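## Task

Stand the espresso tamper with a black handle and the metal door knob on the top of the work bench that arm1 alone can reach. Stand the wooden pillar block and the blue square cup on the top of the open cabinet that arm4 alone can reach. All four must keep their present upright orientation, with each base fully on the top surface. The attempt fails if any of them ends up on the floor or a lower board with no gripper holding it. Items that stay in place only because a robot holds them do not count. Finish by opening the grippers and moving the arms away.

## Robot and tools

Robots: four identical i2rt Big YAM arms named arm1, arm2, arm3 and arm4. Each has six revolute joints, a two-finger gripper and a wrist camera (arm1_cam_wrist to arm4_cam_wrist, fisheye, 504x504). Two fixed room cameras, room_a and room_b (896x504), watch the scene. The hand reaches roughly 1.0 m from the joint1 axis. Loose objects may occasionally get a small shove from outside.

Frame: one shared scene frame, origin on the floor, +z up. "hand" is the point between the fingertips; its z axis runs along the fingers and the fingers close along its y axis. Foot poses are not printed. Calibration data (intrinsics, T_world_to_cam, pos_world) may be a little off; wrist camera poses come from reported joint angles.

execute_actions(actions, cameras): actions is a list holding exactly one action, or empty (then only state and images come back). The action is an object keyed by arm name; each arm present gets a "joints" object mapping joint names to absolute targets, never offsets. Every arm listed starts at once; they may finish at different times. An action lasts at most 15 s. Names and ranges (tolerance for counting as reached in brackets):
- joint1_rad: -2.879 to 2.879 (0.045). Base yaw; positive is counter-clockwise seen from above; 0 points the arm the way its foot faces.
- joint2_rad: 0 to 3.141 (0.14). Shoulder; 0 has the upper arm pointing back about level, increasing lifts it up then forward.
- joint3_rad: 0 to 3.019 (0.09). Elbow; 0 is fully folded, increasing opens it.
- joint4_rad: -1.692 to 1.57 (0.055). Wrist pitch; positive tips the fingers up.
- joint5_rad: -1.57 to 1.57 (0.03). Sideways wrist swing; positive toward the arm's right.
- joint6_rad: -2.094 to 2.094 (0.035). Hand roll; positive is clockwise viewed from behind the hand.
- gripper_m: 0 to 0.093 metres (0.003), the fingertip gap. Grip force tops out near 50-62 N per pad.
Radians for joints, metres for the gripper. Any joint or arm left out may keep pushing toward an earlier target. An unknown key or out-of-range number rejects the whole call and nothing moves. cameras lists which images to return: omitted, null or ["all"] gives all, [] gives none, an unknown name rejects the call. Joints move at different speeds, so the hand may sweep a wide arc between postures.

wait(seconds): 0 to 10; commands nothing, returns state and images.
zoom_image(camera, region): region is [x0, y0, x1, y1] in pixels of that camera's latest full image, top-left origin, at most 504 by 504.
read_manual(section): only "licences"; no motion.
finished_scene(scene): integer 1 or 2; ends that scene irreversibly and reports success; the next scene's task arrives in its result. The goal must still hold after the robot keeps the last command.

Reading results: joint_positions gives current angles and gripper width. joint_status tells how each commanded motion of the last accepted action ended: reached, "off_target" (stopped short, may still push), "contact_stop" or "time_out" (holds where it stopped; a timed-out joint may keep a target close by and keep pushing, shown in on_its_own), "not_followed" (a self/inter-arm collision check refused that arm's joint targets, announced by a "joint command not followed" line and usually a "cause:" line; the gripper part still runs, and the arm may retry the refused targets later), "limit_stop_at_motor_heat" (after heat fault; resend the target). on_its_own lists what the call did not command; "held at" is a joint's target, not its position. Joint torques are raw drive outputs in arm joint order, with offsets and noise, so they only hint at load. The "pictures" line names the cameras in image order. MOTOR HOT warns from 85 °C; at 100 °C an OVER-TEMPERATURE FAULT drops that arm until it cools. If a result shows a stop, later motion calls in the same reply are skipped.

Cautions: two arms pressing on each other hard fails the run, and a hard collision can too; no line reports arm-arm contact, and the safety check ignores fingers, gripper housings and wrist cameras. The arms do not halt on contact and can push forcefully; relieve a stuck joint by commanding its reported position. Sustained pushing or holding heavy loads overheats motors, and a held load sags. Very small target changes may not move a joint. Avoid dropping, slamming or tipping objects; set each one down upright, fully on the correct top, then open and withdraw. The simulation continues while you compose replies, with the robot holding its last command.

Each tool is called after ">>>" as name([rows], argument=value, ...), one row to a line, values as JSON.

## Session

>>> execute_actions(actions=[])

Scene clock: 0.00 s.
Joint torques (N m, as the arm reports them, + toward a larger angle): no reading
Motor temperatures (°C, as the motors report them): arm1=[28 33 38 26 26 28] | arm2=[25 46 38 27 27 29] | arm3=[27 35 40 26 27 28] | arm4=[26 36 38 27 25 30]
arm1.joint_positions: joint1_rad=-0.041 joint2_rad=+0.515 joint3_rad=+1.563 joint4_rad=-1.225 joint5_rad=+0.055 joint6_rad=-0.445 gripper_m=+0.094
arm1.joint_status: not commanded
arm1.hand: x=+0.9783 y=+1.5363 z=+1.5260 quat_wxyz=(-0.319, +0.769, -0.046, -0.552) (m; scene frame)
arm2.joint_positions: joint1_rad=-0.656 joint2_rad=+0.363 joint3_rad=+1.651 joint4_rad=-1.495 joint5_rad=-0.132 joint6_rad=-0.550 gripper_m=+0.094
arm2.joint_status: not commanded
arm2.hand: x=+0.4496 y=+0.3904 z=+1.5472 quat_wxyz=(-0.498, +0.717, -0.289, -0.393) (m; scene frame)
arm3.joint_positions: joint1_rad=+0.897 joint2_rad=+0.321 joint3_rad=+1.323 joint4_rad=-1.179 joint5_rad=+0.082 joint6_rad=+0.702 gripper_m=+0.094
arm3.joint_status: not commanded
arm3.hand: x=-0.4788 y=-0.2783 z=+1.4919 quat_wxyz=(-0.585, -0.199, -0.741, -0.265) (m; scene frame)
arm4.joint_positions: joint1_rad=-0.233 joint2_rad=+0.619 joint3_rad=+1.711 joint4_rad=-1.612 joint5_rad=-0.035 joint6_rad=+0.098 gripper_m=+0.094
arm4.joint_status: not commanded
arm4.hand: x=-0.8637 y=-1.5761 z=+1.4906 quat_wxyz=(-0.496, -0.265, -0.820, +0.103) (m; scene frame)
pictures: arm1_cam_wrist, arm2_cam_wrist, arm3_cam_wrist, arm4_cam_wrist, room_a, room_b
camera_calibration (this result's frames):
arm1_cam_wrist: T_world_to_cam=[[0.427517, 0.790523, 0.438524, -2.29847], [0.787298, -0.087181, -0.610378, 0.297277], [-0.444286, 0.606196, -0.659648, 0.630535], [0, 0, 0, 1]] pos_world=[1.02873, 1.46068, 1.60532]
arm2_cam_wrist: T_world_to_cam=[[0.812493, 0.336234, 0.476238, -1.2312], [0.578432, -0.566702, -0.58674, 0.877226], [0.0726032, 0.752194, -0.65493, 0.814129], [0, 0, 0, 1]] pos_world=[0.433819, 0.298715, 1.63425]
arm3_cam_wrist: T_world_to_cam=[[0.0164908, -0.766186, -0.642408, 0.752223], [-0.760599, 0.407431, -0.505459, 0.509277], [0.649012, 0.49695, -0.576042, 1.43224], [0, 0, 0, 1]] pos_world=[-0.554592, -0.342906, 1.56568]
arm4_cam_wrist: T_world_to_cam=[[-0.548037, -0.832604, -0.0801598, -1.66976], [-0.74275, 0.528476, -0.411138, 0.80562], [0.384678, -0.16578, -0.908042, 1.55085], [0, 0, 0, 1]] pos_world=[-0.91329, -1.5589, 1.60561]
Images, in order (width x height): arm1_cam_wrist 504x504, arm2_cam_wrist 504x504, arm3_cam_wrist 504x504, arm4_cam_wrist 504x504, room_a 896x504, room_b 896x504.

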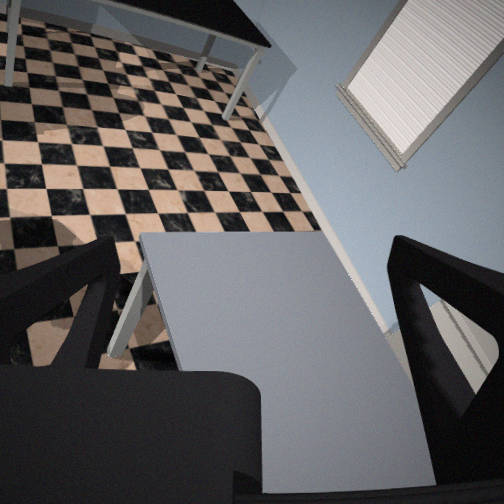

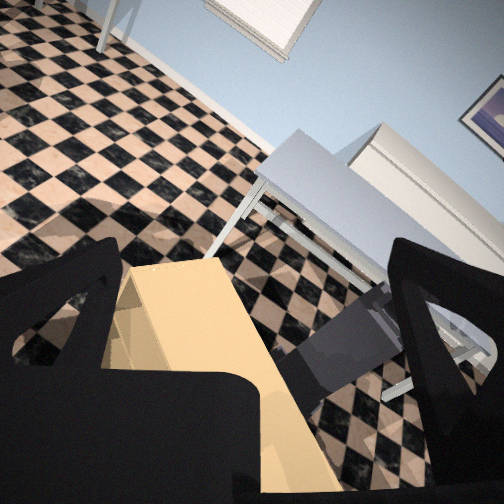

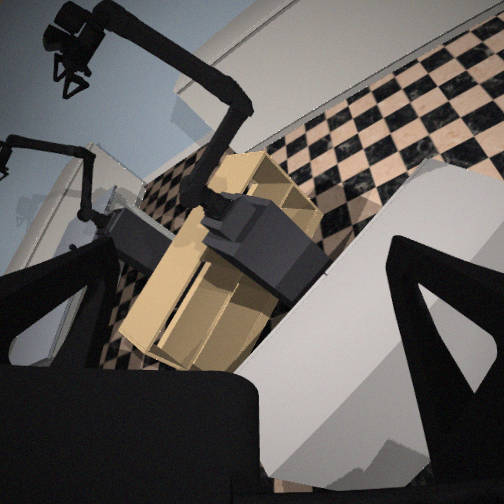

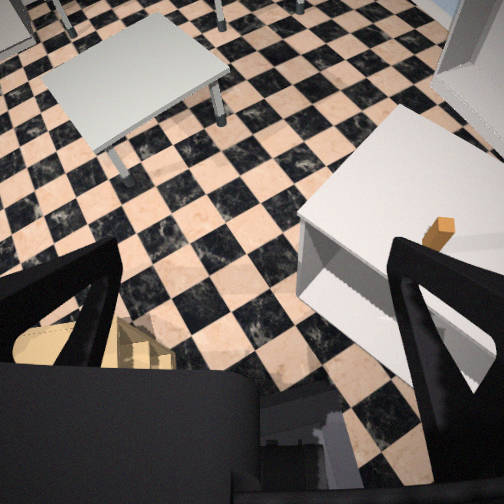

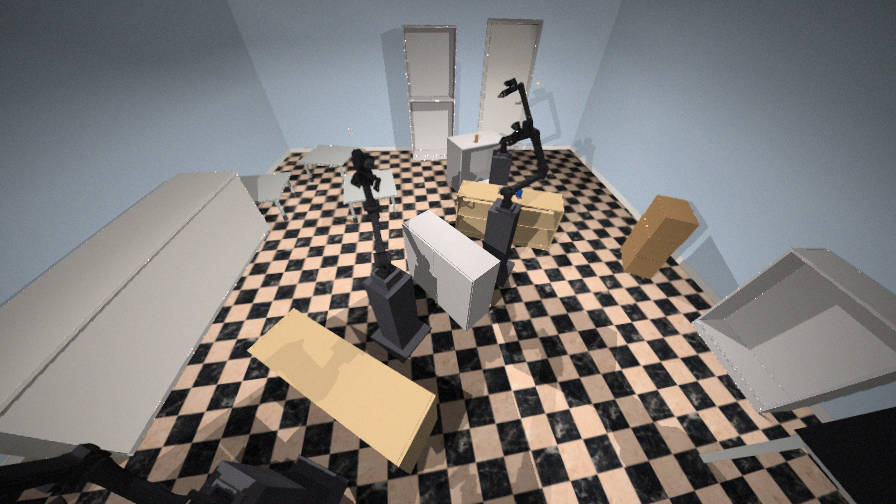

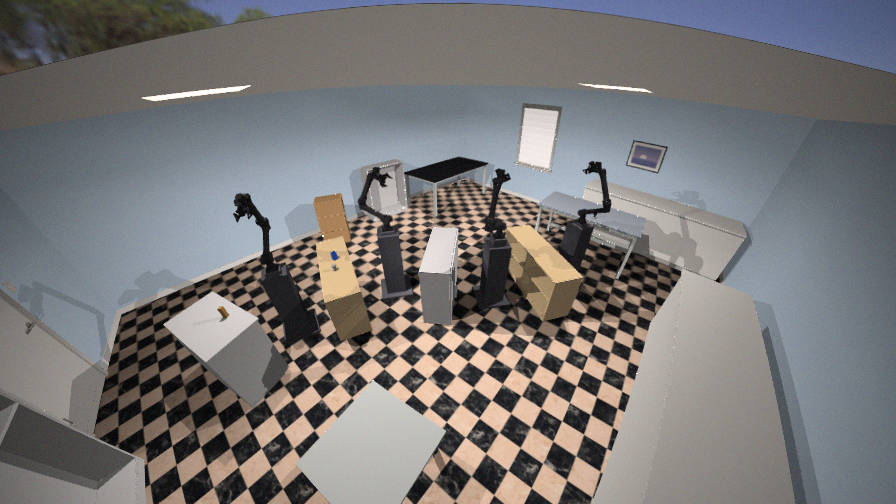

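>>> zoom_image(camera="room_b", region=[290, 220, 410, 300])

>>> zoom_image(camera="room_b", region=[500, 170, 680, 290])

>>> zoom_image(camera="arm3_cam_wrist", region=[0, 170, 160, 330])

>>> zoom_image(camera="room_a", region=[430, 110, 590, 230])

Region (290, 220, 410, 300) of room_b's 896x504 image, scaled by 4.200, with more detail than that image has.

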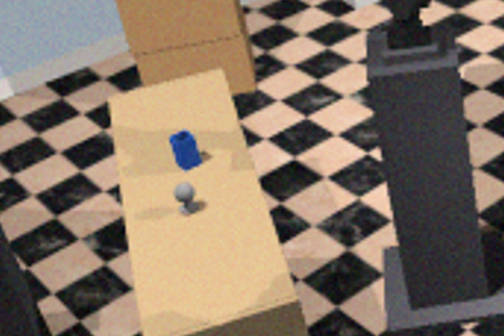

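Region (500, 170, 680, 290) of room_b's 896x504 image, scaled by 2.800, with more detail than that image has.

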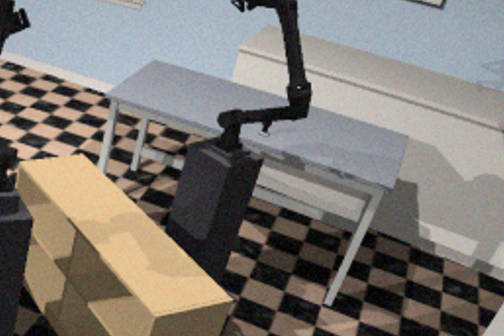

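Region (0, 170, 160, 330) of arm3_cam_wrist's 504x504 image, scaled by 3.150, with more detail than that image has.

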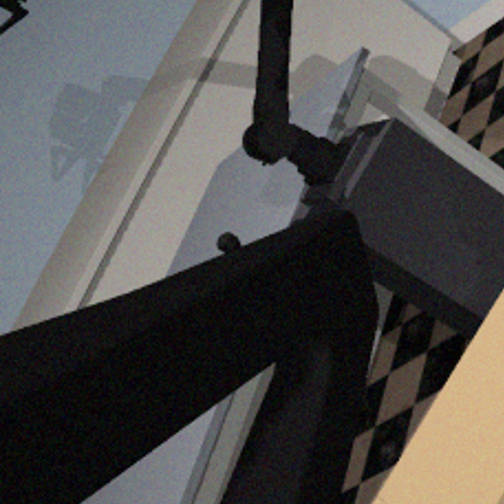

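Region (430, 110, 590, 230) of room_a's 896x504 image, scaled by 3.150, with more detail than that image has; it fills the top 378 rows of this view, and the rest is white.

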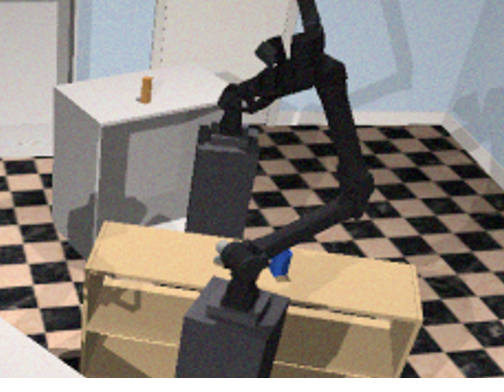

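>>> execute_actions([
  {"arm1":{"joints":{"joint1_rad":-0.8,"joint2_rad":1.1,"joint3_rad":1.8,"joint4_rad":-1.6,"joint5_rad":0,"joint6_rad":0}},"arm2":{"joints":{"joint1_rad":1.315,"joint2_rad":0.9,"joint3_rad":1.6,"joint4_rad":-1.64,"joint5_rad":0,"joint6_rad":0}},"arm3":{"joints":{"joint1_rad":-1.155,"joint2_rad":2.44,"joint3_rad":1.955,"joint4_rad":-1.04,"joint5_rad":0,"joint6_rad":0}},"arm4":{"joints":{"joint1_rad":1.85,"joint2_rad":1.0,"joint3_rad":1.76,"joint4_rad":-1.59,"joint5_rad":0,"joint6_rad":0}}},
], cameras=["arm1_cam_wrist","arm2_cam_wrist","arm3_cam_wrist","arm4_cam_wrist"])

Scene clock: 122.43 s.
Joint torques (N m, as the arm reports them, + toward a larger angle): arm1=[ 0.37 -5.18 10.35  1.57  0.09  0.03] | arm2=[-0.04 -2.55 11.35  0.38  0.07  0.03] | arm3=[ -2.02 -27.01  10.85   0.14  -0.13  -0.09] | arm4=[ 1.36 -2.18  9.09  1.73 -0.05 -0.22]
Motor temperatures (°C, as the motors report them): arm1=[28 32 42 27 26 28] | arm2=[25 45 38 27 27 29] | arm3=[27 35 44 26 27 28] | arm4=[26 34 42 28 25 30]
arm1.joint_positions: joint1_rad=-0.800 joint2_rad=+1.096 joint3_rad=+1.768 joint4_rad=-1.596 joint5_rad=+0.001 joint6_rad=-0.013 gripper_m=+0.094
arm1.joint_status: all done
arm1.hand: x=+1.0121 y=+1.7902 z=+1.4029 quat_wxyz=(-0.197, +0.765, -0.561, -0.247) (m; scene frame)
arm2.joint_positions: joint1_rad=+1.303 joint2_rad=+0.894 joint3_rad=+1.583 joint4_rad=-1.624 joint5_rad=-0.001 joint6_rad=-0.008 gripper_m=+0.094
arm2.joint_status: all done
arm2.hand: x=+0.2371 y=+0.2153 z=+1.4151 quat_wxyz=(+0.078, +0.914, +0.257, -0.303) (m; scene frame)
arm3.joint_positions: joint1_rad=-1.147 joint2_rad=+2.430 joint3_rad=+1.939 joint4_rad=-1.034 joint5_rad=+0.001 joint6_rad=+0.013 gripper_m=+0.094
arm3.joint_status: all done
arm3.hand: x=-0.7681 y=-0.9789 z=+0.7994 quat_wxyz=(-0.013, -0.786, -0.617, +0.018) (m; scene frame)
arm4.joint_positions: joint1_rad=+1.842 joint2_rad=+1.007 joint3_rad=+1.735 joint4_rad=-1.600 joint5_rad=+0.000 joint6_rad=+0.011 gripper_m=+0.094
arm4.joint_status: all done
arm4.hand: x=-0.9714 y=-1.1875 z=+1.4156 quat_wxyz=(-0.244, +0.647, -0.684, -0.232) (m; scene frame)
pictures: arm1_cam_wrist, arm2_cam_wrist, arm3_cam_wrist, arm4_cam_wrist
camera_calibration (this result's frames):
arm1_cam_wrist: T_world_to_cam=[[0.957561, 0.286985, 0.0267802, -1.51712], [0.287687, -0.957326, -0.0276234, 1.46354], [0.0177099, 0.0341554, -0.99926, 1.44331], [0, 0, 0, 1]] pos_world=[1.00613, 1.78718, 1.5233]
arm2_cam_wrist: T_world_to_cam=[[-0.508062, 0.861304, 0.00533279, -0.0703651], [0.86109, 0.50806, -0.0199681, -0.277055], [-0.019908, -0.00555302, -0.999786, 1.54788], [0, 0, 0, 1]] pos_world=[0.233635, 0.209961, 1.54239]
arm3_cam_wrist: T_world_to_cam=[[-0.966028, 0.258372, -0.00586301, -0.485276], [0.213163, 0.809411, 0.547189, 0.524562], [0.146124, 0.52735, -0.836988, 1.42141], [0, 0, 0, 1]] pos_world=[-0.788308, -1.04878, 0.899822]
arm4_cam_wrist: T_world_to_cam=[[0.997911, -0.0624009, 0.0167536, 0.867911], [-0.061429, -0.996686, -0.0533299, -1.16637], [0.0200259, 0.0521893, -0.998436, 1.62117], [0, 0, 0, 1]] pos_world=[-0.970213, -1.19296, 1.54189]
Images, in order (width x height): arm1_cam_wrist 504x504, arm2_cam_wrist 504x504, arm3_cam_wrist 504x504, arm4_cam_wrist 504x504.

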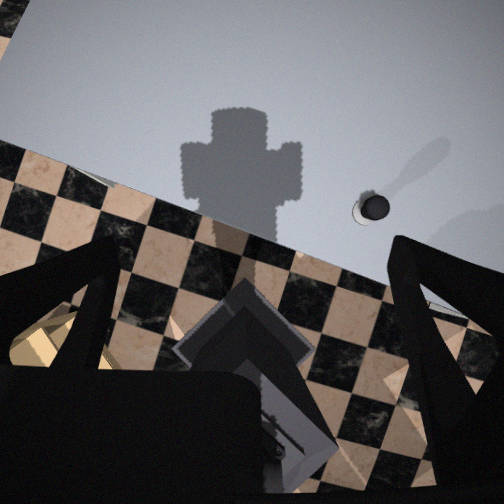

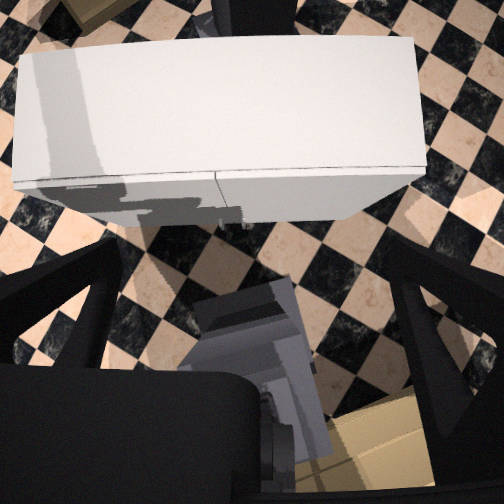

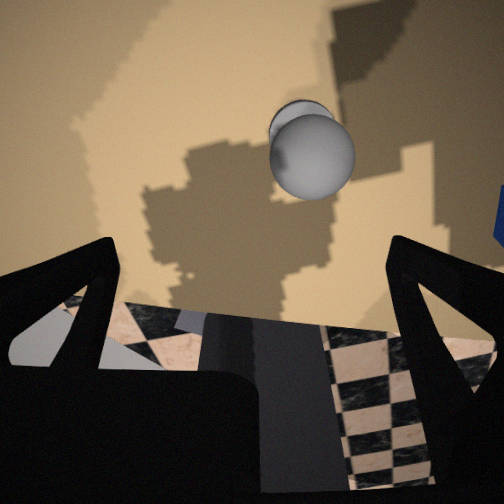

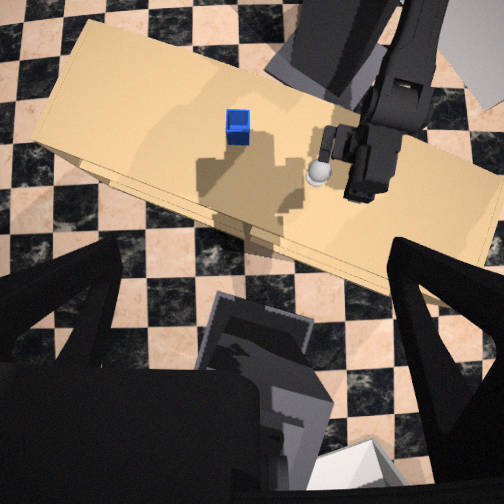

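>>> execute_actions([
  {"arm3":{"joints":{"joint1_rad":-1.212,"joint2_rad":2.64,"joint4_rad":-0.792}},"arm4":{"joints":{"joint1_rad":1.9}}},
], cameras=["arm3_cam_wrist","arm4_cam_wrist"])

Scene clock: 135.50 s.
Joint torques (N m, as the arm reports them, + toward a larger angle): arm1=[ 0.44 -4.8  10.32  1.61  0.08  0.02] | arm2=[-0.05 -2.48 11.32  0.4   0.07  0.03] | arm3=[ -0.83 -27.6    9.99   0.86  -0.12  -0.1 ] | arm4=[ 1.53 -2.25  9.09  1.69 -0.06 -0.22]
Motor temperatures (°C, as the motors report them): arm1=[28 31 45 26 26 28] | arm2=[25 43 41 27 27 29] | arm3=[27 40 45 26 27 28] | arm4=[26 34 44 28 25 30]
arm1.joint_positions: joint1_rad=-0.800 joint2_rad=+1.096 joint3_rad=+1.768 joint4_rad=-1.596 joint5_rad=+0.001 joint6_rad=-0.013 gripper_m=+0.094
arm1.joint_status: not commanded
arm1.hand: x=+1.0121 y=+1.7902 z=+1.4029 quat_wxyz=(-0.197, +0.765, -0.561, -0.247) (m; scene frame)
arm2.joint_positions: joint1_rad=+1.303 joint2_rad=+0.894 joint3_rad=+1.583 joint4_rad=-1.624 joint5_rad=-0.001 joint6_rad=-0.008 gripper_m=+0.094
arm2.joint_status: not commanded
arm2.hand: x=+0.2371 y=+0.2153 z=+1.4151 quat_wxyz=(+0.078, +0.914, +0.257, -0.303) (m; scene frame)
arm3.joint_positions: joint1_rad=-1.220 joint2_rad=+2.633 joint3_rad=+1.937 joint4_rad=-0.806 joint5_rad=+0.001 joint6_rad=+0.013 gripper_m=+0.094
arm3.joint_status: all done
arm3.hand: x=-0.8156 y=-0.9602 z=+0.6639 quat_wxyz=(-0.019, -0.808, -0.589, +0.028) (m; scene frame)
arm4.joint_positions: joint1_rad=+1.891 joint2_rad=+1.007 joint3_rad=+1.735 joint4_rad=-1.600 joint5_rad=+0.000 joint6_rad=+0.011 gripper_m=+0.094
arm4.joint_status: all done
arm4.hand: x=-0.9872 y=-1.1871 z=+1.4155 quat_wxyz=(-0.238, +0.663, -0.668, -0.238) (m; scene frame)
pictures: arm3_cam_wrist, arm4_cam_wrist
camera_calibration (this result's frames):
arm3_cam_wrist: T_world_to_cam=[[-0.944953, 0.327139, -0.00661772, -0.453038], [0.274486, 0.803548, 0.528174, 0.650748], [0.178104, 0.497283, -0.84911, 1.31032], [0, 0, 0, 1]] pos_world=[-0.840095, -1.0263, 0.765899]
arm4_cam_wrist: T_world_to_cam=[[0.999782, -0.0132374, 0.0161632, 0.944698], [-0.0123632, -0.998516, -0.0530422, -1.12111], [0.0168414, 0.0528308, -0.998461, 1.61903], [0, 0, 0, 1]] pos_world=[-0.985619, -1.19248, 1.5418]
Images, in order (width x height): arm3_cam_wrist 504x504, arm4_cam_wrist 504x504.

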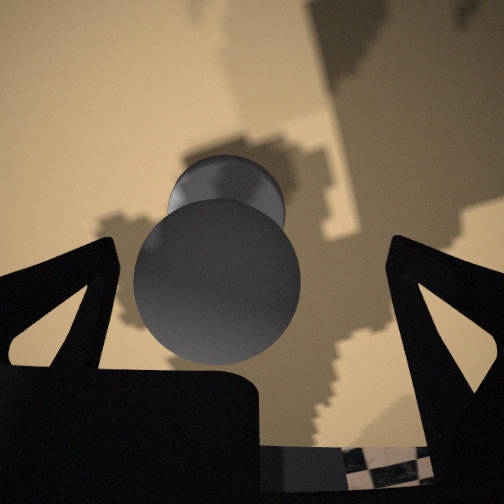

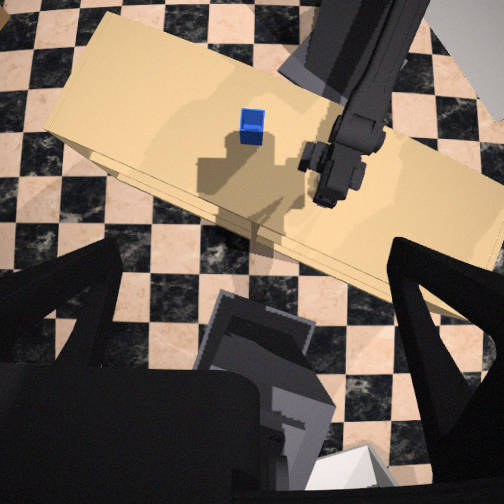

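>>> execute_actions([
  {"arm3":{"joints":{"joint1_rad":-1.193,"joint2_rad":2.656}}},
], cameras=["arm3_cam_wrist"])

Scene clock: 141.27 s.
Joint torques (N m, as the arm reports them, + toward a larger angle): arm1=[ 0.43 -4.77 10.35  1.6   0.08  0.02] | arm2=[-0.1  -2.45 11.37  0.4   0.07  0.03] | arm3=[ -0.77 -26.05  10.06   0.92  -0.13  -0.1 ] | arm4=[ 1.46 -2.32  9.15  1.73 -0.05 -0.22]
Motor temperatures (°C, as the motors report them): arm1=[28 31 45 26 26 28] | arm2=[25 43 42 27 27 29] | arm3=[27 41 45 26 27 28] | arm4=[26 33 45 28 25 30]
arm1.joint_positions: joint1_rad=-0.800 joint2_rad=+1.096 joint3_rad=+1.768 joint4_rad=-1.596 joint5_rad=+0.001 joint6_rad=-0.013 gripper_m=+0.094
arm1.joint_status: not commanded
arm1.hand: x=+1.0121 y=+1.7902 z=+1.4029 quat_wxyz=(-0.197, +0.765, -0.561, -0.247) (m; scene frame)
arm2.joint_positions: joint1_rad=+1.303 joint2_rad=+0.894 joint3_rad=+1.583 joint4_rad=-1.624 joint5_rad=-0.001 joint6_rad=-0.008 gripper_m=+0.094
arm2.joint_status: not commanded
arm2.hand: x=+0.2371 y=+0.2153 z=+1.4151 quat_wxyz=(+0.078, +0.914, +0.257, -0.303) (m; scene frame)
arm3.joint_positions: joint1_rad=-1.199 joint2_rad=+2.633 joint3_rad=+1.937 joint4_rad=-0.806 joint5_rad=+0.001 joint6_rad=+0.013 gripper_m=+0.094
arm3.joint_status: all done
arm3.hand: x=-0.8018 y=-0.9643 z=+0.6639 quat_wxyz=(-0.020, -0.802, -0.597, +0.028) (m; scene frame)
arm4.joint_positions: joint1_rad=+1.891 joint2_rad=+1.007 joint3_rad=+1.735 joint4_rad=-1.600 joint5_rad=+0.000 joint6_rad=+0.011 gripper_m=+0.094
arm4.joint_status: not commanded
arm4.hand: x=-0.9872 y=-1.1871 z=+1.4155 quat_wxyz=(-0.238, +0.663, -0.668, -0.238) (m; scene frame)
pictures: arm3_cam_wrist
camera_calibration (this result's frames):
arm3_cam_wrist: T_world_to_cam=[[-0.951491, 0.307606, -0.00661834, -0.462808], [0.257874, 0.809023, 0.528188, 0.642223], [0.167828, 0.500859, -0.849102, 1.3051], [0, 0, 0, 1]] pos_world=[-0.825002, -1.03088, 0.765887]
Images, in order (width x height): arm3_cam_wrist 504x504.

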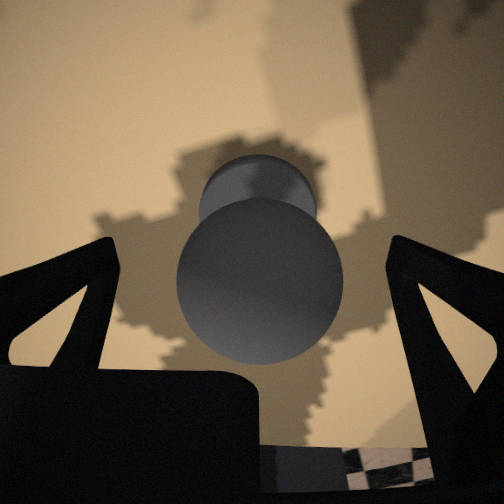

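>>> execute_actions([
  {"arm3":{"joints":{"joint2_rad":2.672,"gripper_m":0.03}}},
], cameras=["arm3_cam_wrist"])

Scene clock: 148.57 s.
Joint torques (N m, as the arm reports them, + toward a larger angle): arm1=[ 0.35 -4.79 10.32  1.57  0.09  0.03] | arm2=[-0.05 -2.57 11.34  0.44  0.08  0.03] | arm3=[ -0.82 -24.99  10.11   0.89  -0.12  -0.09] | arm4=[ 1.64 -2.46  9.13  1.68 -0.06 -0.22]
Motor temperatures (°C, as the motors report them): arm1=[28 31 46 26 26 28] | arm2=[25 43 42 27 27 29] | arm3=[27 42 45 26 27 28] | arm4=[26 33 45 28 25 30]
arm1.joint_positions: joint1_rad=-0.800 joint2_rad=+1.096 joint3_rad=+1.768 joint4_rad=-1.596 joint5_rad=+0.001 joint6_rad=-0.013 gripper_m=+0.094
arm1.joint_status: not commanded
arm1.hand: x=+1.0121 y=+1.7902 z=+1.4029 quat_wxyz=(-0.197, +0.765, -0.561, -0.247) (m; scene frame)
arm2.joint_positions: joint1_rad=+1.303 joint2_rad=+0.894 joint3_rad=+1.583 joint4_rad=-1.624 joint5_rad=-0.001 joint6_rad=-0.008 gripper_m=+0.094
arm2.joint_status: not commanded
arm2.hand: x=+0.2371 y=+0.2153 z=+1.4151 quat_wxyz=(+0.078, +0.914, +0.257, -0.303) (m; scene frame)
arm3.joint_positions: joint1_rad=-1.199 joint2_rad=+2.638 joint3_rad=+1.937 joint4_rad=-0.805 joint5_rad=+0.001 joint6_rad=+0.012 gripper_m=+0.053
arm3.joint_status: gripper_m off_target (ended at +0.053, target +0.030); the others done
arm3.hand: x=-0.8015 y=-0.9630 z=+0.6611 quat_wxyz=(-0.019, -0.801, -0.597, +0.026) (m; scene frame)
arm4.joint_positions: joint1_rad=+1.891 joint2_rad=+1.007 joint3_rad=+1.735 joint4_rad=-1.600 joint5_rad=+0.000 joint6_rad=+0.011 gripper_m=+0.094
arm4.joint_status: not commanded
arm4.hand: x=-0.9872 y=-1.1871 z=+1.4155 quat_wxyz=(-0.238, +0.663, -0.668, -0.238) (m; scene frame)
pictures: arm3_cam_wrist
camera_calibration (this result's frames):
arm3_cam_wrist: T_world_to_cam=[[-0.951718, 0.306905, -0.00645101, -0.463842], [0.256786, 0.807462, 0.531099, 0.63826], [0.168206, 0.5038, -0.847285, 1.30394], [0, 0, 0, 1]] pos_world=[-0.824673, -1.02994, 0.762834]
Images, in order (width x height): arm3_cam_wrist 504x504.

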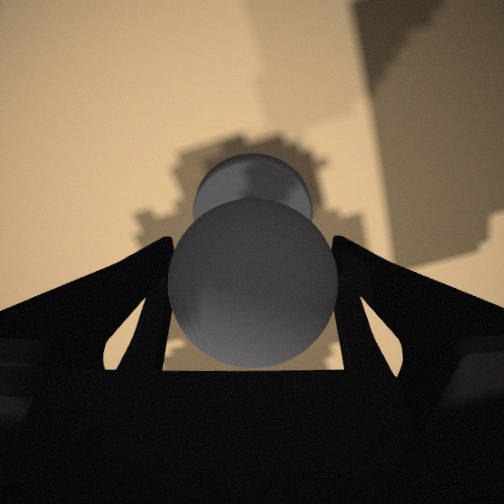

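>>> execute_actions([
  {"arm3":{"joints":{"joint1_rad":0.95,"joint2_rad":2.3,"joint4_rad":-1.045}},"arm4":{"joints":{"joint2_rad":2.32,"joint3_rad":1.85,"joint4_rad":-1.05}},"arm1":{"joints":{"joint1_rad":1.225,"joint2_rad":0.9}},"arm2":{"joints":{"joint1_rad":1.61}}},
], cameras=["arm2_cam_wrist","arm3_cam_wrist","arm4_cam_wrist"])

Scene clock: 178.00 s.
Joint torques (N m, as the arm reports them, + toward a larger angle): arm1=[ 0.86 -1.79  8.54  1.91  0.07  0.01] | arm2=[ 0.02 -2.58 11.37  0.37  0.05  0.02] | arm3=[ -1.9  -28.52  10.63   0.03   0.02  -0.1 ] | arm4=[  1.43 -20.2    8.66   0.58  -0.04  -0.22]
Motor temperatures (°C, as the motors report them): arm1=[28 31 47 26 26 28] | arm2=[25 42 44 27 27 29] | arm3=[27 44 45 26 27 28] | arm4=[26 34 47 28 25 30]
arm1.joint_positions: joint1_rad=+1.220 joint2_rad=+0.908 joint3_rad=+1.779 joint4_rad=-1.598 joint5_rad=+0.001 joint6_rad=-0.011 gripper_m=+0.094
arm1.joint_status: all done
arm1.hand: x=+0.9090 y=+1.2663 z=+1.4602 quat_wxyz=(+0.147, +0.853, +0.332, -0.376) (m; scene frame)
arm2.joint_positions: joint1_rad=+1.599 joint2_rad=+0.894 joint3_rad=+1.583 joint4_rad=-1.624 joint5_rad=+0.000 joint6_rad=-0.007 gripper_m=+0.094
arm2.joint_status: all done
arm2.hand: x=+0.2889 y=+0.1517 z=+1.4144 quat_wxyz=(+0.122, +0.867, +0.389, -0.287) (m; scene frame)
arm3.joint_positions: joint1_rad=+0.952 joint2_rad=+2.313 joint3_rad=+1.951 joint4_rad=-1.032 joint5_rad=-0.002 joint6_rad=+0.011 gripper_m=+0.053
arm3.joint_status: all done
arm3.hand: x=+0.0854 y=-0.0794 z=+0.8848 quat_wxyz=(-0.087, +0.145, -0.986, -0.015) (m; scene frame)
arm4.joint_positions: joint1_rad=+1.891 joint2_rad=+2.342 joint3_rad=+1.826 joint4_rad=-1.058 joint5_rad=+0.000 joint6_rad=+0.011 gripper_m=+0.094
arm4.joint_status: all done
arm4.hand: x=-0.9844 y=-0.8491 z=+0.7788 quat_wxyz=(+0.003, +0.704, -0.710, +0.007) (m; scene frame)
pictures: arm2_cam_wrist, arm3_cam_wrist, arm4_cam_wrist
camera_calibration (this result's frames):
arm2_cam_wrist: T_world_to_cam=[[-0.736658, 0.676247, 0.00495952, 0.105375], [0.676089, 0.736613, -0.0174334, -0.274159], [-0.0154426, -0.0094894, -0.999836, 1.54723], [0, 0, 0, 1]] pos_world=[0.286874, 0.145372, 1.54167]
arm3_cam_wrist: T_world_to_cam=[[0.267439, -0.963463, -0.0146756, -0.0872472], [-0.866559, -0.247144, 0.433583, -0.323287], [-0.421368, -0.10324, -0.900994, 0.948821], [0, 0, 0, 1]] pos_world=[0.142989, -0.0660023, 0.993773]
arm4_cam_wrist: T_world_to_cam=[[0.999723, -0.00269097, 0.0233947, 0.959944], [-0.0162894, -0.796454, 0.604479, -1.16173], [0.0170062, -0.604692, -0.796277, 0.249832], [0, 0, 0, 1]] pos_world=[-0.98285, -0.771607, 0.878717]
Images, in order (width x height): arm2_cam_wrist 504x504, arm3_cam_wrist 504x504, arm4_cam_wrist 504x504.

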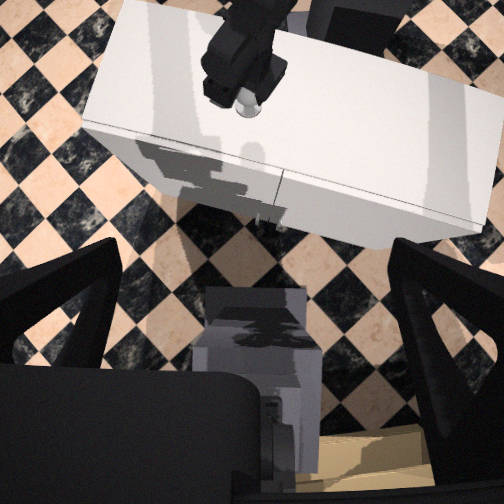

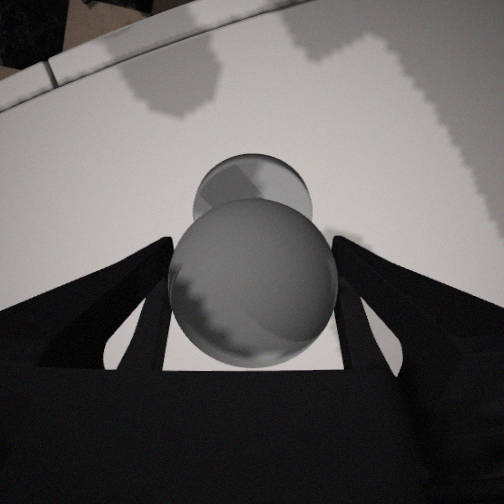

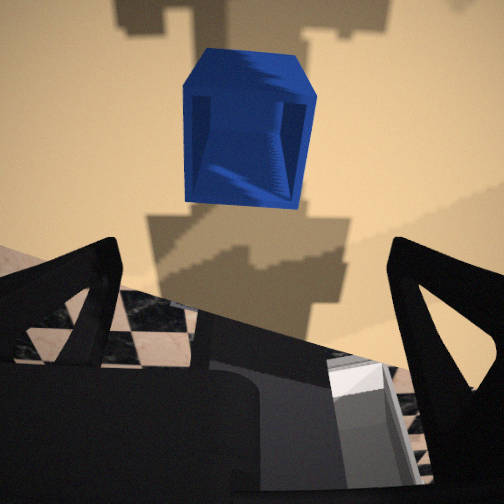

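>>> execute_actions([
  {"arm3":{"joints":{"joint2_rad":2.412}},"arm4":{"joints":{"joint1_rad":1.905,"joint2_rad":2.49,"joint4_rad":-0.868,"joint6_rad":0.1}}},
], cameras=["arm3_cam_wrist","arm4_cam_wrist"])

Scene clock: 192.40 s.
Joint torques (N m, as the arm reports them, + toward a larger angle): arm1=[ 0.77 -1.73  8.55  1.89  0.07  0.  ] | arm2=[ 0.01 -2.42 11.38  0.41  0.07  0.02] | arm3=[ -1.27 -26.96  10.43  -0.09   0.    -0.09] | arm4=[  1.76 -20.85   7.75   0.69  -0.05   0.03]
Motor temperatures (°C, as the motors report them): arm1=[28 30 45 26 26 28] | arm2=[25 41 44 27 27 29] | arm3=[27 47 46 26 27 28] | arm4=[26 39 46 28 25 30]
arm1.joint_positions: joint1_rad=+1.220 joint2_rad=+0.908 joint3_rad=+1.779 joint4_rad=-1.598 joint5_rad=+0.001 joint6_rad=-0.011 gripper_m=+0.094
arm1.joint_status: not commanded
arm1.hand: x=+0.9090 y=+1.2663 z=+1.4602 quat_wxyz=(+0.147, +0.853, +0.332, -0.376) (m; scene frame)
arm2.joint_positions: joint1_rad=+1.599 joint2_rad=+0.894 joint3_rad=+1.583 joint4_rad=-1.624 joint5_rad=+0.000 joint6_rad=-0.007 gripper_m=+0.094
arm2.joint_status: not commanded
arm2.hand: x=+0.2889 y=+0.1517 z=+1.4144 quat_wxyz=(+0.122, +0.867, +0.389, -0.287) (m; scene frame)
arm3.joint_positions: joint1_rad=+0.952 joint2_rad=+2.409 joint3_rad=+1.946 joint4_rad=-1.034 joint5_rad=-0.002 joint6_rad=+0.011 gripper_m=+0.053
arm3.joint_status: all done
arm3.hand: x=+0.0667 y=-0.0852 z=+0.8161 quat_wxyz=(-0.036, +0.145, -0.989, -0.007) (m; scene frame)
arm4.joint_positions: joint1_rad=+1.891 joint2_rad=+2.516 joint3_rad=+1.828 joint4_rad=-0.880 joint5_rad=+0.000 joint6_rad=+0.088 gripper_m=+0.094
arm4.joint_status: all done
arm4.hand: x=-0.9838 y=-0.8523 z=+0.6668 quat_wxyz=(+0.001, +0.676, -0.737, +0.005) (m; scene frame)
pictures: arm3_cam_wrist, arm4_cam_wrist
camera_calibration (this result's frames):
arm3_cam_wrist: T_world_to_cam=[[0.266209, -0.963848, -0.0113965, -0.0914617], [-0.819619, -0.232564, 0.523583, -0.386494], [-0.507304, -0.130041, -0.851899, 0.841822], [0, 0, 0, 1]] pos_world=[0.134631, -0.068568, 0.918466]
arm4_cam_wrist: T_world_to_cam=[[0.996554, -0.0793632, 0.0241046, 0.893009], [-0.0779249, -0.796299, 0.599862, -1.15394], [-0.0284125, -0.599674, -0.79974, 0.120575], [0, 0, 0, 1]] pos_world=[-0.976427, -0.775704, 0.767109]
Images, in order (width x height): arm3_cam_wrist 504x504, arm4_cam_wrist 504x504.

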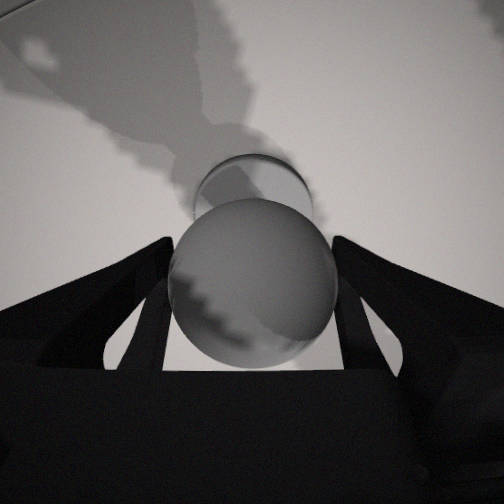

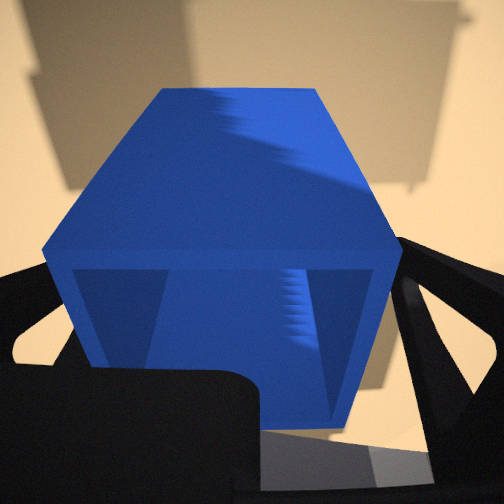

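>>> execute_actions([
  {"arm3":{"joints":{"joint2_rad":2.447}},"arm4":{"joints":{"joint1_rad":1.912,"joint2_rad":2.475}}},
], cameras=["arm3_cam_wrist","arm4_cam_wrist"])

Scene clock: 199.70 s.
Joint torques (N m, as the arm reports them, + toward a larger angle): arm1=[ 0.84 -1.77  8.55  1.91  0.08  0.  ] | arm2=[ 0.03 -2.57 11.39  0.38  0.06  0.02] | arm3=[ -1.42 -24.67  10.43  -0.07   0.    -0.09] | arm4=[  1.73 -21.31   7.84   0.67  -0.04   0.02]
Motor temperatures (°C, as the motors report them): arm1=[28 30 45 26 26 28] | arm2=[25 41 44 27 27 29] | arm3=[27 47 46 26 27 28] | arm4=[26 40 46 28 25 30]
arm1.joint_positions: joint1_rad=+1.220 joint2_rad=+0.908 joint3_rad=+1.779 joint4_rad=-1.598 joint5_rad=+0.001 joint6_rad=-0.011 gripper_m=+0.094
arm1.joint_status: not commanded
arm1.hand: x=+0.9090 y=+1.2663 z=+1.4602 quat_wxyz=(+0.147, +0.853, +0.332, -0.376) (m; scene frame)
arm2.joint_positions: joint1_rad=+1.599 joint2_rad=+0.894 joint3_rad=+1.583 joint4_rad=-1.624 joint5_rad=+0.000 joint6_rad=-0.007 gripper_m=+0.094
arm2.joint_status: not commanded
arm2.hand: x=+0.2889 y=+0.1517 z=+1.4144 quat_wxyz=(+0.122, +0.867, +0.389, -0.287) (m; scene frame)
arm3.joint_positions: joint1_rad=+0.952 joint2_rad=+2.414 joint3_rad=+1.946 joint4_rad=-1.034 joint5_rad=-0.002 joint6_rad=+0.011 gripper_m=+0.053
arm3.joint_status: all done
arm3.hand: x=+0.0656 y=-0.0855 z=+0.8129 quat_wxyz=(-0.034, +0.145, -0.989, -0.007) (m; scene frame)
arm4.joint_positions: joint1_rad=+1.901 joint2_rad=+2.506 joint3_rad=+1.828 joint4_rad=-0.880 joint5_rad=+0.000 joint6_rad=+0.088 gripper_m=+0.094
arm4.joint_status: all done
arm4.hand: x=-0.9902 y=-0.8490 z=+0.6733 quat_wxyz=(-0.002, +0.680, -0.734, +0.002) (m; scene frame)
pictures: arm3_cam_wrist, arm4_cam_wrist
camera_calibration (this result's frames):
arm3_cam_wrist: T_world_to_cam=[[0.266157, -0.963864, -0.0112348, -0.0916606], [-0.817129, -0.231791, 0.5278, -0.389289], [-0.511331, -0.131298, -0.849294, 0.836617], [0, 0, 0, 1]] pos_world=[0.134085, -0.0687362, 0.914971]
arm4_cam_wrist: T_world_to_cam=[[0.997248, -0.0704245, 0.0231541, 0.908415], [-0.0704508, -0.803089, 0.591679, -1.14858], [-0.0230739, -0.591682, -0.805841, 0.14381], [0, 0, 0, 1]] pos_world=[-0.983515, -0.773346, 0.774444]
Images, in order (width x height): arm3_cam_wrist 504x504, arm4_cam_wrist 504x504.

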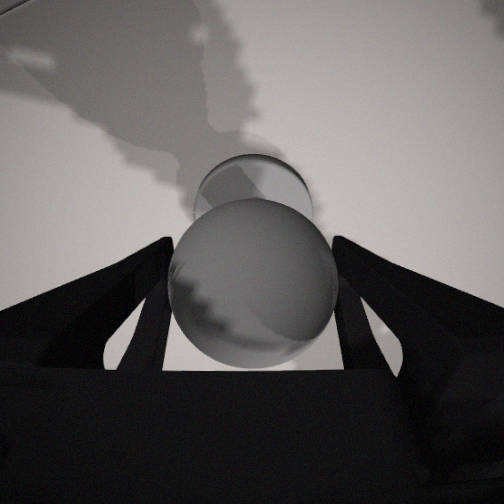

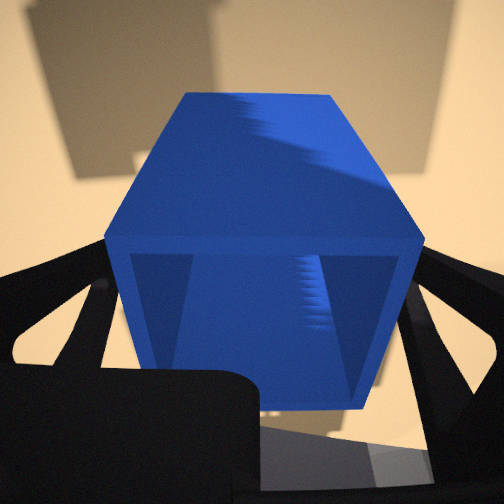

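>>> execute_actions([
  {"arm3":{"joints":{"joint2_rad":2.41,"gripper_m":0.093}},"arm4":{"joints":{"gripper_m":0.035}}},
], cameras=[])

>>> execute_actions([
  {"arm3":{"joints":{"joint2_rad":1.25,"joint4_rad":-1.66}},"arm2":{"joints":{"joint2_rad":1.1}},"arm4":{"joints":{"joint1_rad":1.0,"joint2_rad":1.9,"joint4_rad":-1.48}}},
], cameras=["arm2_cam_wrist","arm4_cam_wrist"])

Scene clock: 206.07 s.
Joint torques (N m, as the arm reports them, + toward a larger angle): arm1=[ 0.7  -1.85  8.54  1.94  0.07  0.01] | arm2=[-0.05 -2.57 11.39  0.4   0.06  0.02] | arm3=[ -1.4  -28.27  10.36  -0.03   0.    -0.09] | arm4=[  1.65 -21.51   7.74   0.72  -0.04   0.02]
Motor temperatures (°C, as the motors report them): arm1=[28 30 45 26 26 28] | arm2=[25 41 44 27 27 29] | arm3=[27 47 46 26 27 28] | arm4=[26 41 46 28 25 30]
arm1.joint_positions: joint1_rad=+1.220 joint2_rad=+0.908 joint3_rad=+1.779 joint4_rad=-1.598 joint5_rad=+0.001 joint6_rad=-0.011 gripper_m=+0.094
arm1.joint_status: not commanded
arm1.hand: x=+0.9090 y=+1.2663 z=+1.4602 quat_wxyz=(+0.147, +0.853, +0.332, -0.376) (m; scene frame)
arm2.joint_positions: joint1_rad=+1.599 joint2_rad=+0.894 joint3_rad=+1.583 joint4_rad=-1.624 joint5_rad=+0.000 joint6_rad=-0.007 gripper_m=+0.094
arm2.joint_status: not commanded
arm2.hand: x=+0.2889 y=+0.1517 z=+1.4144 quat_wxyz=(+0.122, +0.867, +0.389, -0.287) (m; scene frame)
arm3.joint_positions: joint1_rad=+0.952 joint2_rad=+2.412 joint3_rad=+1.946 joint4_rad=-1.034 joint5_rad=-0.002 joint6_rad=+0.011 gripper_m=+0.093
arm3.joint_status: all done
arm3.hand: x=+0.0659 y=-0.0855 z=+0.8137 quat_wxyz=(-0.034, +0.145, -0.989, -0.007) (m; scene frame)
arm4.joint_positions: joint1_rad=+1.901 joint2_rad=+2.506 joint3_rad=+1.828 joint4_rad=-0.880 joint5_rad=+0.000 joint6_rad=+0.088 gripper_m=+0.053
arm4.joint_status: gripper_m off_target (ended at +0.053, target +0.035)
arm4.hand: x=-0.9902 y=-0.8490 z=+0.6733 quat_wxyz=(-0.002, +0.679, -0.734, +0.002) (m; scene frame)
pictures: none
No camera images: the call's "cameras" was empty. Leave "cameras" out to get every camera's image.

Scene clock: 207.93 s.
Joint torques (N m, as the arm reports them, + toward a larger angle): arm1=[ 0.87 -1.84  8.54  1.88  0.07  0.01] | arm2=[-0.25 -6.76 12.32  0.2   0.06  0.01] | arm3=[-1.58 -8.54  9.44  0.76  0.01 -0.09] | arm4=[  0.25 -15.81   8.62   0.    -0.11  -0.03]
Motor temperatures (°C, as the motors report them): arm1=[28 30 45 26 26 28] | arm2=[25 41 44 27 27 29] | arm3=[27 46 46 26 27 28] | arm4=[26 41 46 28 25 30]
arm1.joint_positions: joint1_rad=+1.220 joint2_rad=+0.908 joint3_rad=+1.779 joint4_rad=-1.598 joint5_rad=+0.001 joint6_rad=-0.011 gripper_m=+0.094
arm1.joint_status: not commanded
arm1.hand: x=+0.9090 y=+1.2663 z=+1.4602 quat_wxyz=(+0.147, +0.853, +0.332, -0.376) (m; scene frame)
arm2.joint_positions: joint1_rad=+1.599 joint2_rad=+1.096 joint3_rad=+1.583 joint4_rad=-1.626 joint5_rad=+0.000 joint6_rad=-0.007 gripper_m=+0.094
arm2.joint_status: all done
arm2.hand: x=+0.2406 y=+0.0994 z=+1.3547 quat_wxyz=(+0.082, +0.892, +0.399, -0.197) (m; scene frame)
arm3.joint_positions: joint1_rad=+0.952 joint2_rad=+1.252 joint3_rad=+1.952 joint4_rad=-1.646 joint5_rad=-0.002 joint6_rad=+0.011 gripper_m=+0.093
arm3.joint_status: all done
arm3.hand: x=-0.2242 y=-0.1762 z=+1.4568 quat_wxyz=(-0.303, +0.138, -0.942, -0.049) (m; scene frame)
arm4.joint_positions: joint1_rad=+1.001 joint2_rad=+1.905 joint3_rad=+1.843 joint4_rad=-1.470 joint5_rad=+0.001 joint6_rad=+0.092 gripper_m=+0.053
arm4.joint_status: all done
arm4.hand: x=-0.5183 y=-1.1330 z=+1.0612 quat_wxyz=(-0.019, +0.291, -0.957, +0.000) (m; scene frame)
pictures: arm2_cam_wrist, arm4_cam_wrist
camera_calibration (this result's frames):
arm2_cam_wrist: T_world_to_cam=[[-0.736244, 0.676691, 0.00592748, 0.104029], [0.665713, 0.722671, 0.185938, -0.475619], [0.121539, 0.140842, -0.982544, 1.41492], [0, 0, 0, 1]] pos_world=[0.221248, 0.074041, 1.47804]
arm4_cam_wrist: T_world_to_cam=[[0.561033, -0.827277, 0.0292298, -0.681163], [-0.693442, -0.4504, 0.562386, -1.46513], [-0.452084, -0.335786, -0.826358, 0.388508], [0, 0, 0, 1]] pos_world=[-0.458192, -1.09295, 1.16493]
Images, in order (width x height): arm2_cam_wrist 504x504, arm4_cam_wrist 504x504.

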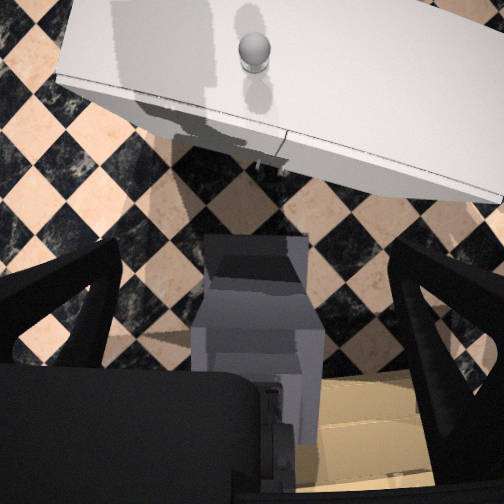

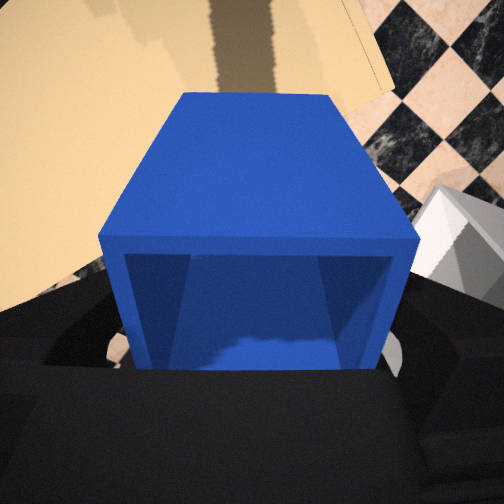

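>>> execute_actions([
  {"arm2":{"joints":{"joint2_rad":2.232,"joint3_rad":1.585,"joint4_rad":-0.912}},"arm3":{"joints":{"joint2_rad":0.8}},"arm4":{"joints":{"joint1_rad":-0.1}}},
], cameras=["arm2_cam_wrist","arm4_cam_wrist"])

Scene clock: 226.13 s.
Joint torques (N m, as the arm reports them, + toward a larger angle): arm1=[ 0.86 -1.68  8.56  1.89  0.07  0.01] | arm2=[ -0.16 -23.28   9.85   0.53   0.05   0.03] | arm3=[-1.58  2.87  6.67  1.23  0.01 -0.08] | arm4=[  1.17 -15.89   8.5    0.04  -0.15  -0.03]
Motor temperatures (°C, as the motors report them): arm1=[28 30 44 26 26 28] | arm2=[25 41 45 27 27 29] | arm3=[27 41 45 26 27 28] | arm4=[26 40 46 28 25 30]
arm1.joint_positions: joint1_rad=+1.220 joint2_rad=+0.908 joint3_rad=+1.779 joint4_rad=-1.598 joint5_rad=+0.001 joint6_rad=-0.011 gripper_m=+0.094
arm1.joint_status: not commanded
arm1.hand: x=+0.9090 y=+1.2663 z=+1.4602 quat_wxyz=(+0.147, +0.853, +0.332, -0.376) (m; scene frame)
arm2.joint_positions: joint1_rad=+1.599 joint2_rad=+2.239 joint3_rad=+1.575 joint4_rad=-0.927 joint5_rad=+0.000 joint6_rad=-0.007 gripper_m=+0.094
arm2.joint_status: all done
arm2.hand: x=+0.0655 y=-0.0862 z=+0.8051 quat_wxyz=(-0.008, +0.913, +0.408, +0.008) (m; scene frame)
arm3.joint_positions: joint1_rad=+0.952 joint2_rad=+0.803 joint3_rad=+1.948 joint4_rad=-1.646 joint5_rad=-0.002 joint6_rad=+0.011 gripper_m=+0.093
arm3.joint_status: all done
arm3.hand: x=-0.4368 y=-0.2425 z=+1.5789 quat_wxyz=(-0.503, +0.125, -0.851, -0.081) (m; scene frame)
arm4.joint_positions: joint1_rad=-0.109 joint2_rad=+1.908 joint3_rad=+1.843 joint4_rad=-1.470 joint5_rad=+0.002 joint6_rad=+0.092 gripper_m=+0.052
arm4.joint_status: all done
arm4.hand: x=-0.4385 y=-1.7620 z=+1.0675 quat_wxyz=(-0.022, -0.257, -0.966, +0.009) (m; scene frame)
pictures: arm2_cam_wrist, arm4_cam_wrist
camera_calibration (this result's frames):
arm2_cam_wrist: T_world_to_cam=[[-0.735841, 0.677103, 0.0083625, 0.101999], [0.547623, 0.587775, 0.595507, -0.456438], [0.398304, 0.442778, -0.803306, 0.7859], [0, 0, 0, 1]] pos_world=[0.0119837, -0.148761, 0.902277]
arm4_cam_wrist: T_world_to_cam=[[-0.492559, -0.869907, 0.0254559, -1.7796], [-0.717383, 0.422409, 0.554015, -0.160339], [-0.492694, 0.254624, -0.832117, 1.24726], [0, 0, 0, 1]] pos_world=[-0.377062, -1.79794, 1.172]
Images, in order (width x height): arm2_cam_wrist 504x504, arm4_cam_wrist 504x504.

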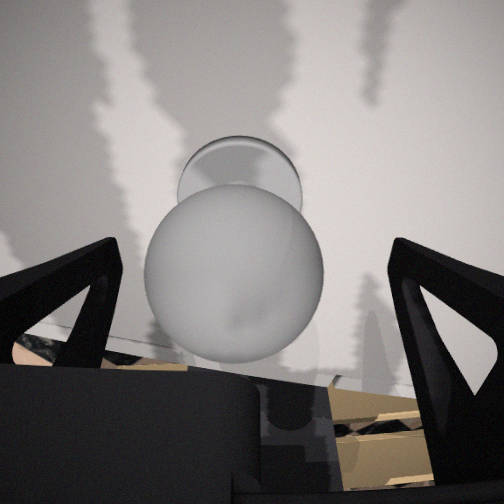

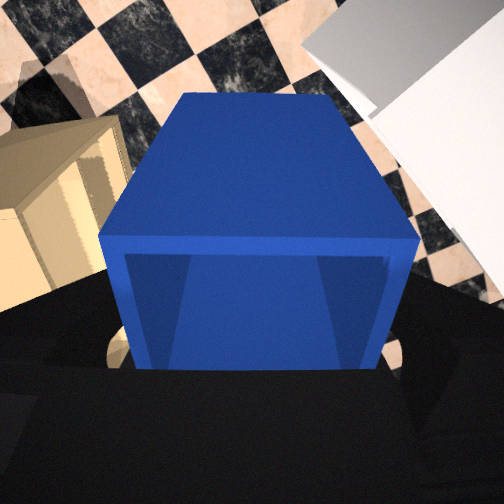

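>>> execute_actions([
  {"arm2":{"joints":{"joint1_rad":1.622,"joint4_rad":-0.897,"gripper_m":0.03}}},
], cameras=["arm2_cam_wrist"])

Scene clock: 230.23 s.
Joint torques (N m, as the arm reports them, + toward a larger angle): arm1=[ 0.79 -1.81  8.55  1.9   0.07  0.  ] | arm2=[  0.17 -23.31   9.88   0.56   0.03   0.02] | arm3=[-1.56  2.91  6.75  1.26  0.02 -0.08] | arm4=[  1.52 -16.     8.54   0.01  -0.15  -0.03]
Motor temperatures (°C, as the motors report them): arm1=[28 30 44 26 26 28] | arm2=[25 43 45 27 27 29] | arm3=[27 40 44 26 27 28] | arm4=[26 40 46 28 25 30]
arm1.joint_positions: joint1_rad=+1.220 joint2_rad=+0.908 joint3_rad=+1.779 joint4_rad=-1.598 joint5_rad=+0.001 joint6_rad=-0.011 gripper_m=+0.094
arm1.joint_status: not commanded
arm1.hand: x=+0.9090 y=+1.2663 z=+1.4602 quat_wxyz=(+0.147, +0.853, +0.332, -0.376) (m; scene frame)
arm2.joint_positions: joint1_rad=+1.606 joint2_rad=+2.239 joint3_rad=+1.575 joint4_rad=-0.912 joint5_rad=+0.000 joint6_rad=-0.007 gripper_m=+0.053
arm2.joint_status: gripper_m off_target (ended at +0.053, target +0.030); the others done
arm2.hand: x=+0.0663 y=-0.0920 z=+0.8050 quat_wxyz=(-0.005, +0.912, +0.411, +0.001) (m; scene frame)
arm3.joint_positions: joint1_rad=+0.952 joint2_rad=+0.803 joint3_rad=+1.948 joint4_rad=-1.646 joint5_rad=-0.002 joint6_rad=+0.011 gripper_m=+0.093
arm3.joint_status: not commanded
arm3.hand: x=-0.4368 y=-0.2425 z=+1.5789 quat_wxyz=(-0.503, +0.125, -0.851, -0.081) (m; scene frame)
arm4.joint_positions: joint1_rad=-0.109 joint2_rad=+1.908 joint3_rad=+1.843 joint4_rad=-1.470 joint5_rad=+0.002 joint6_rad=+0.092 gripper_m=+0.052
arm4.joint_status: not commanded
arm4.hand: x=-0.4385 y=-1.7620 z=+1.0675 quat_wxyz=(-0.022, -0.257, -0.966, +0.009) (m; scene frame)
pictures: arm2_cam_wrist
camera_calibration (this result's frames):
arm2_cam_wrist: T_world_to_cam=[[-0.740729, 0.671743, 0.00902676, 0.105836], [0.549575, 0.598178, 0.583224, -0.442707], [0.386377, 0.436972, -0.812261, 0.795532], [0, 0, 0, 1]] pos_world=[0.0143217, -0.153902, 0.903422]
Images, in order (width x height): arm2_cam_wrist 504x504.

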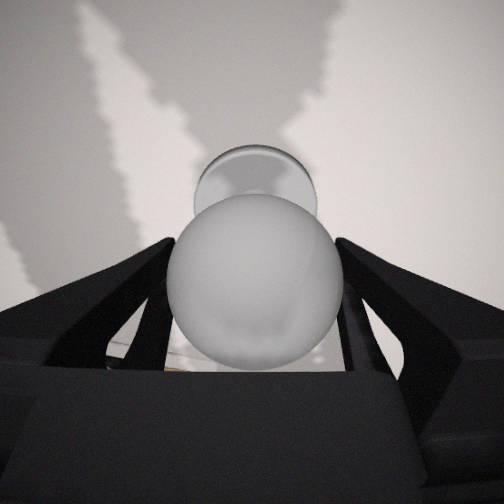

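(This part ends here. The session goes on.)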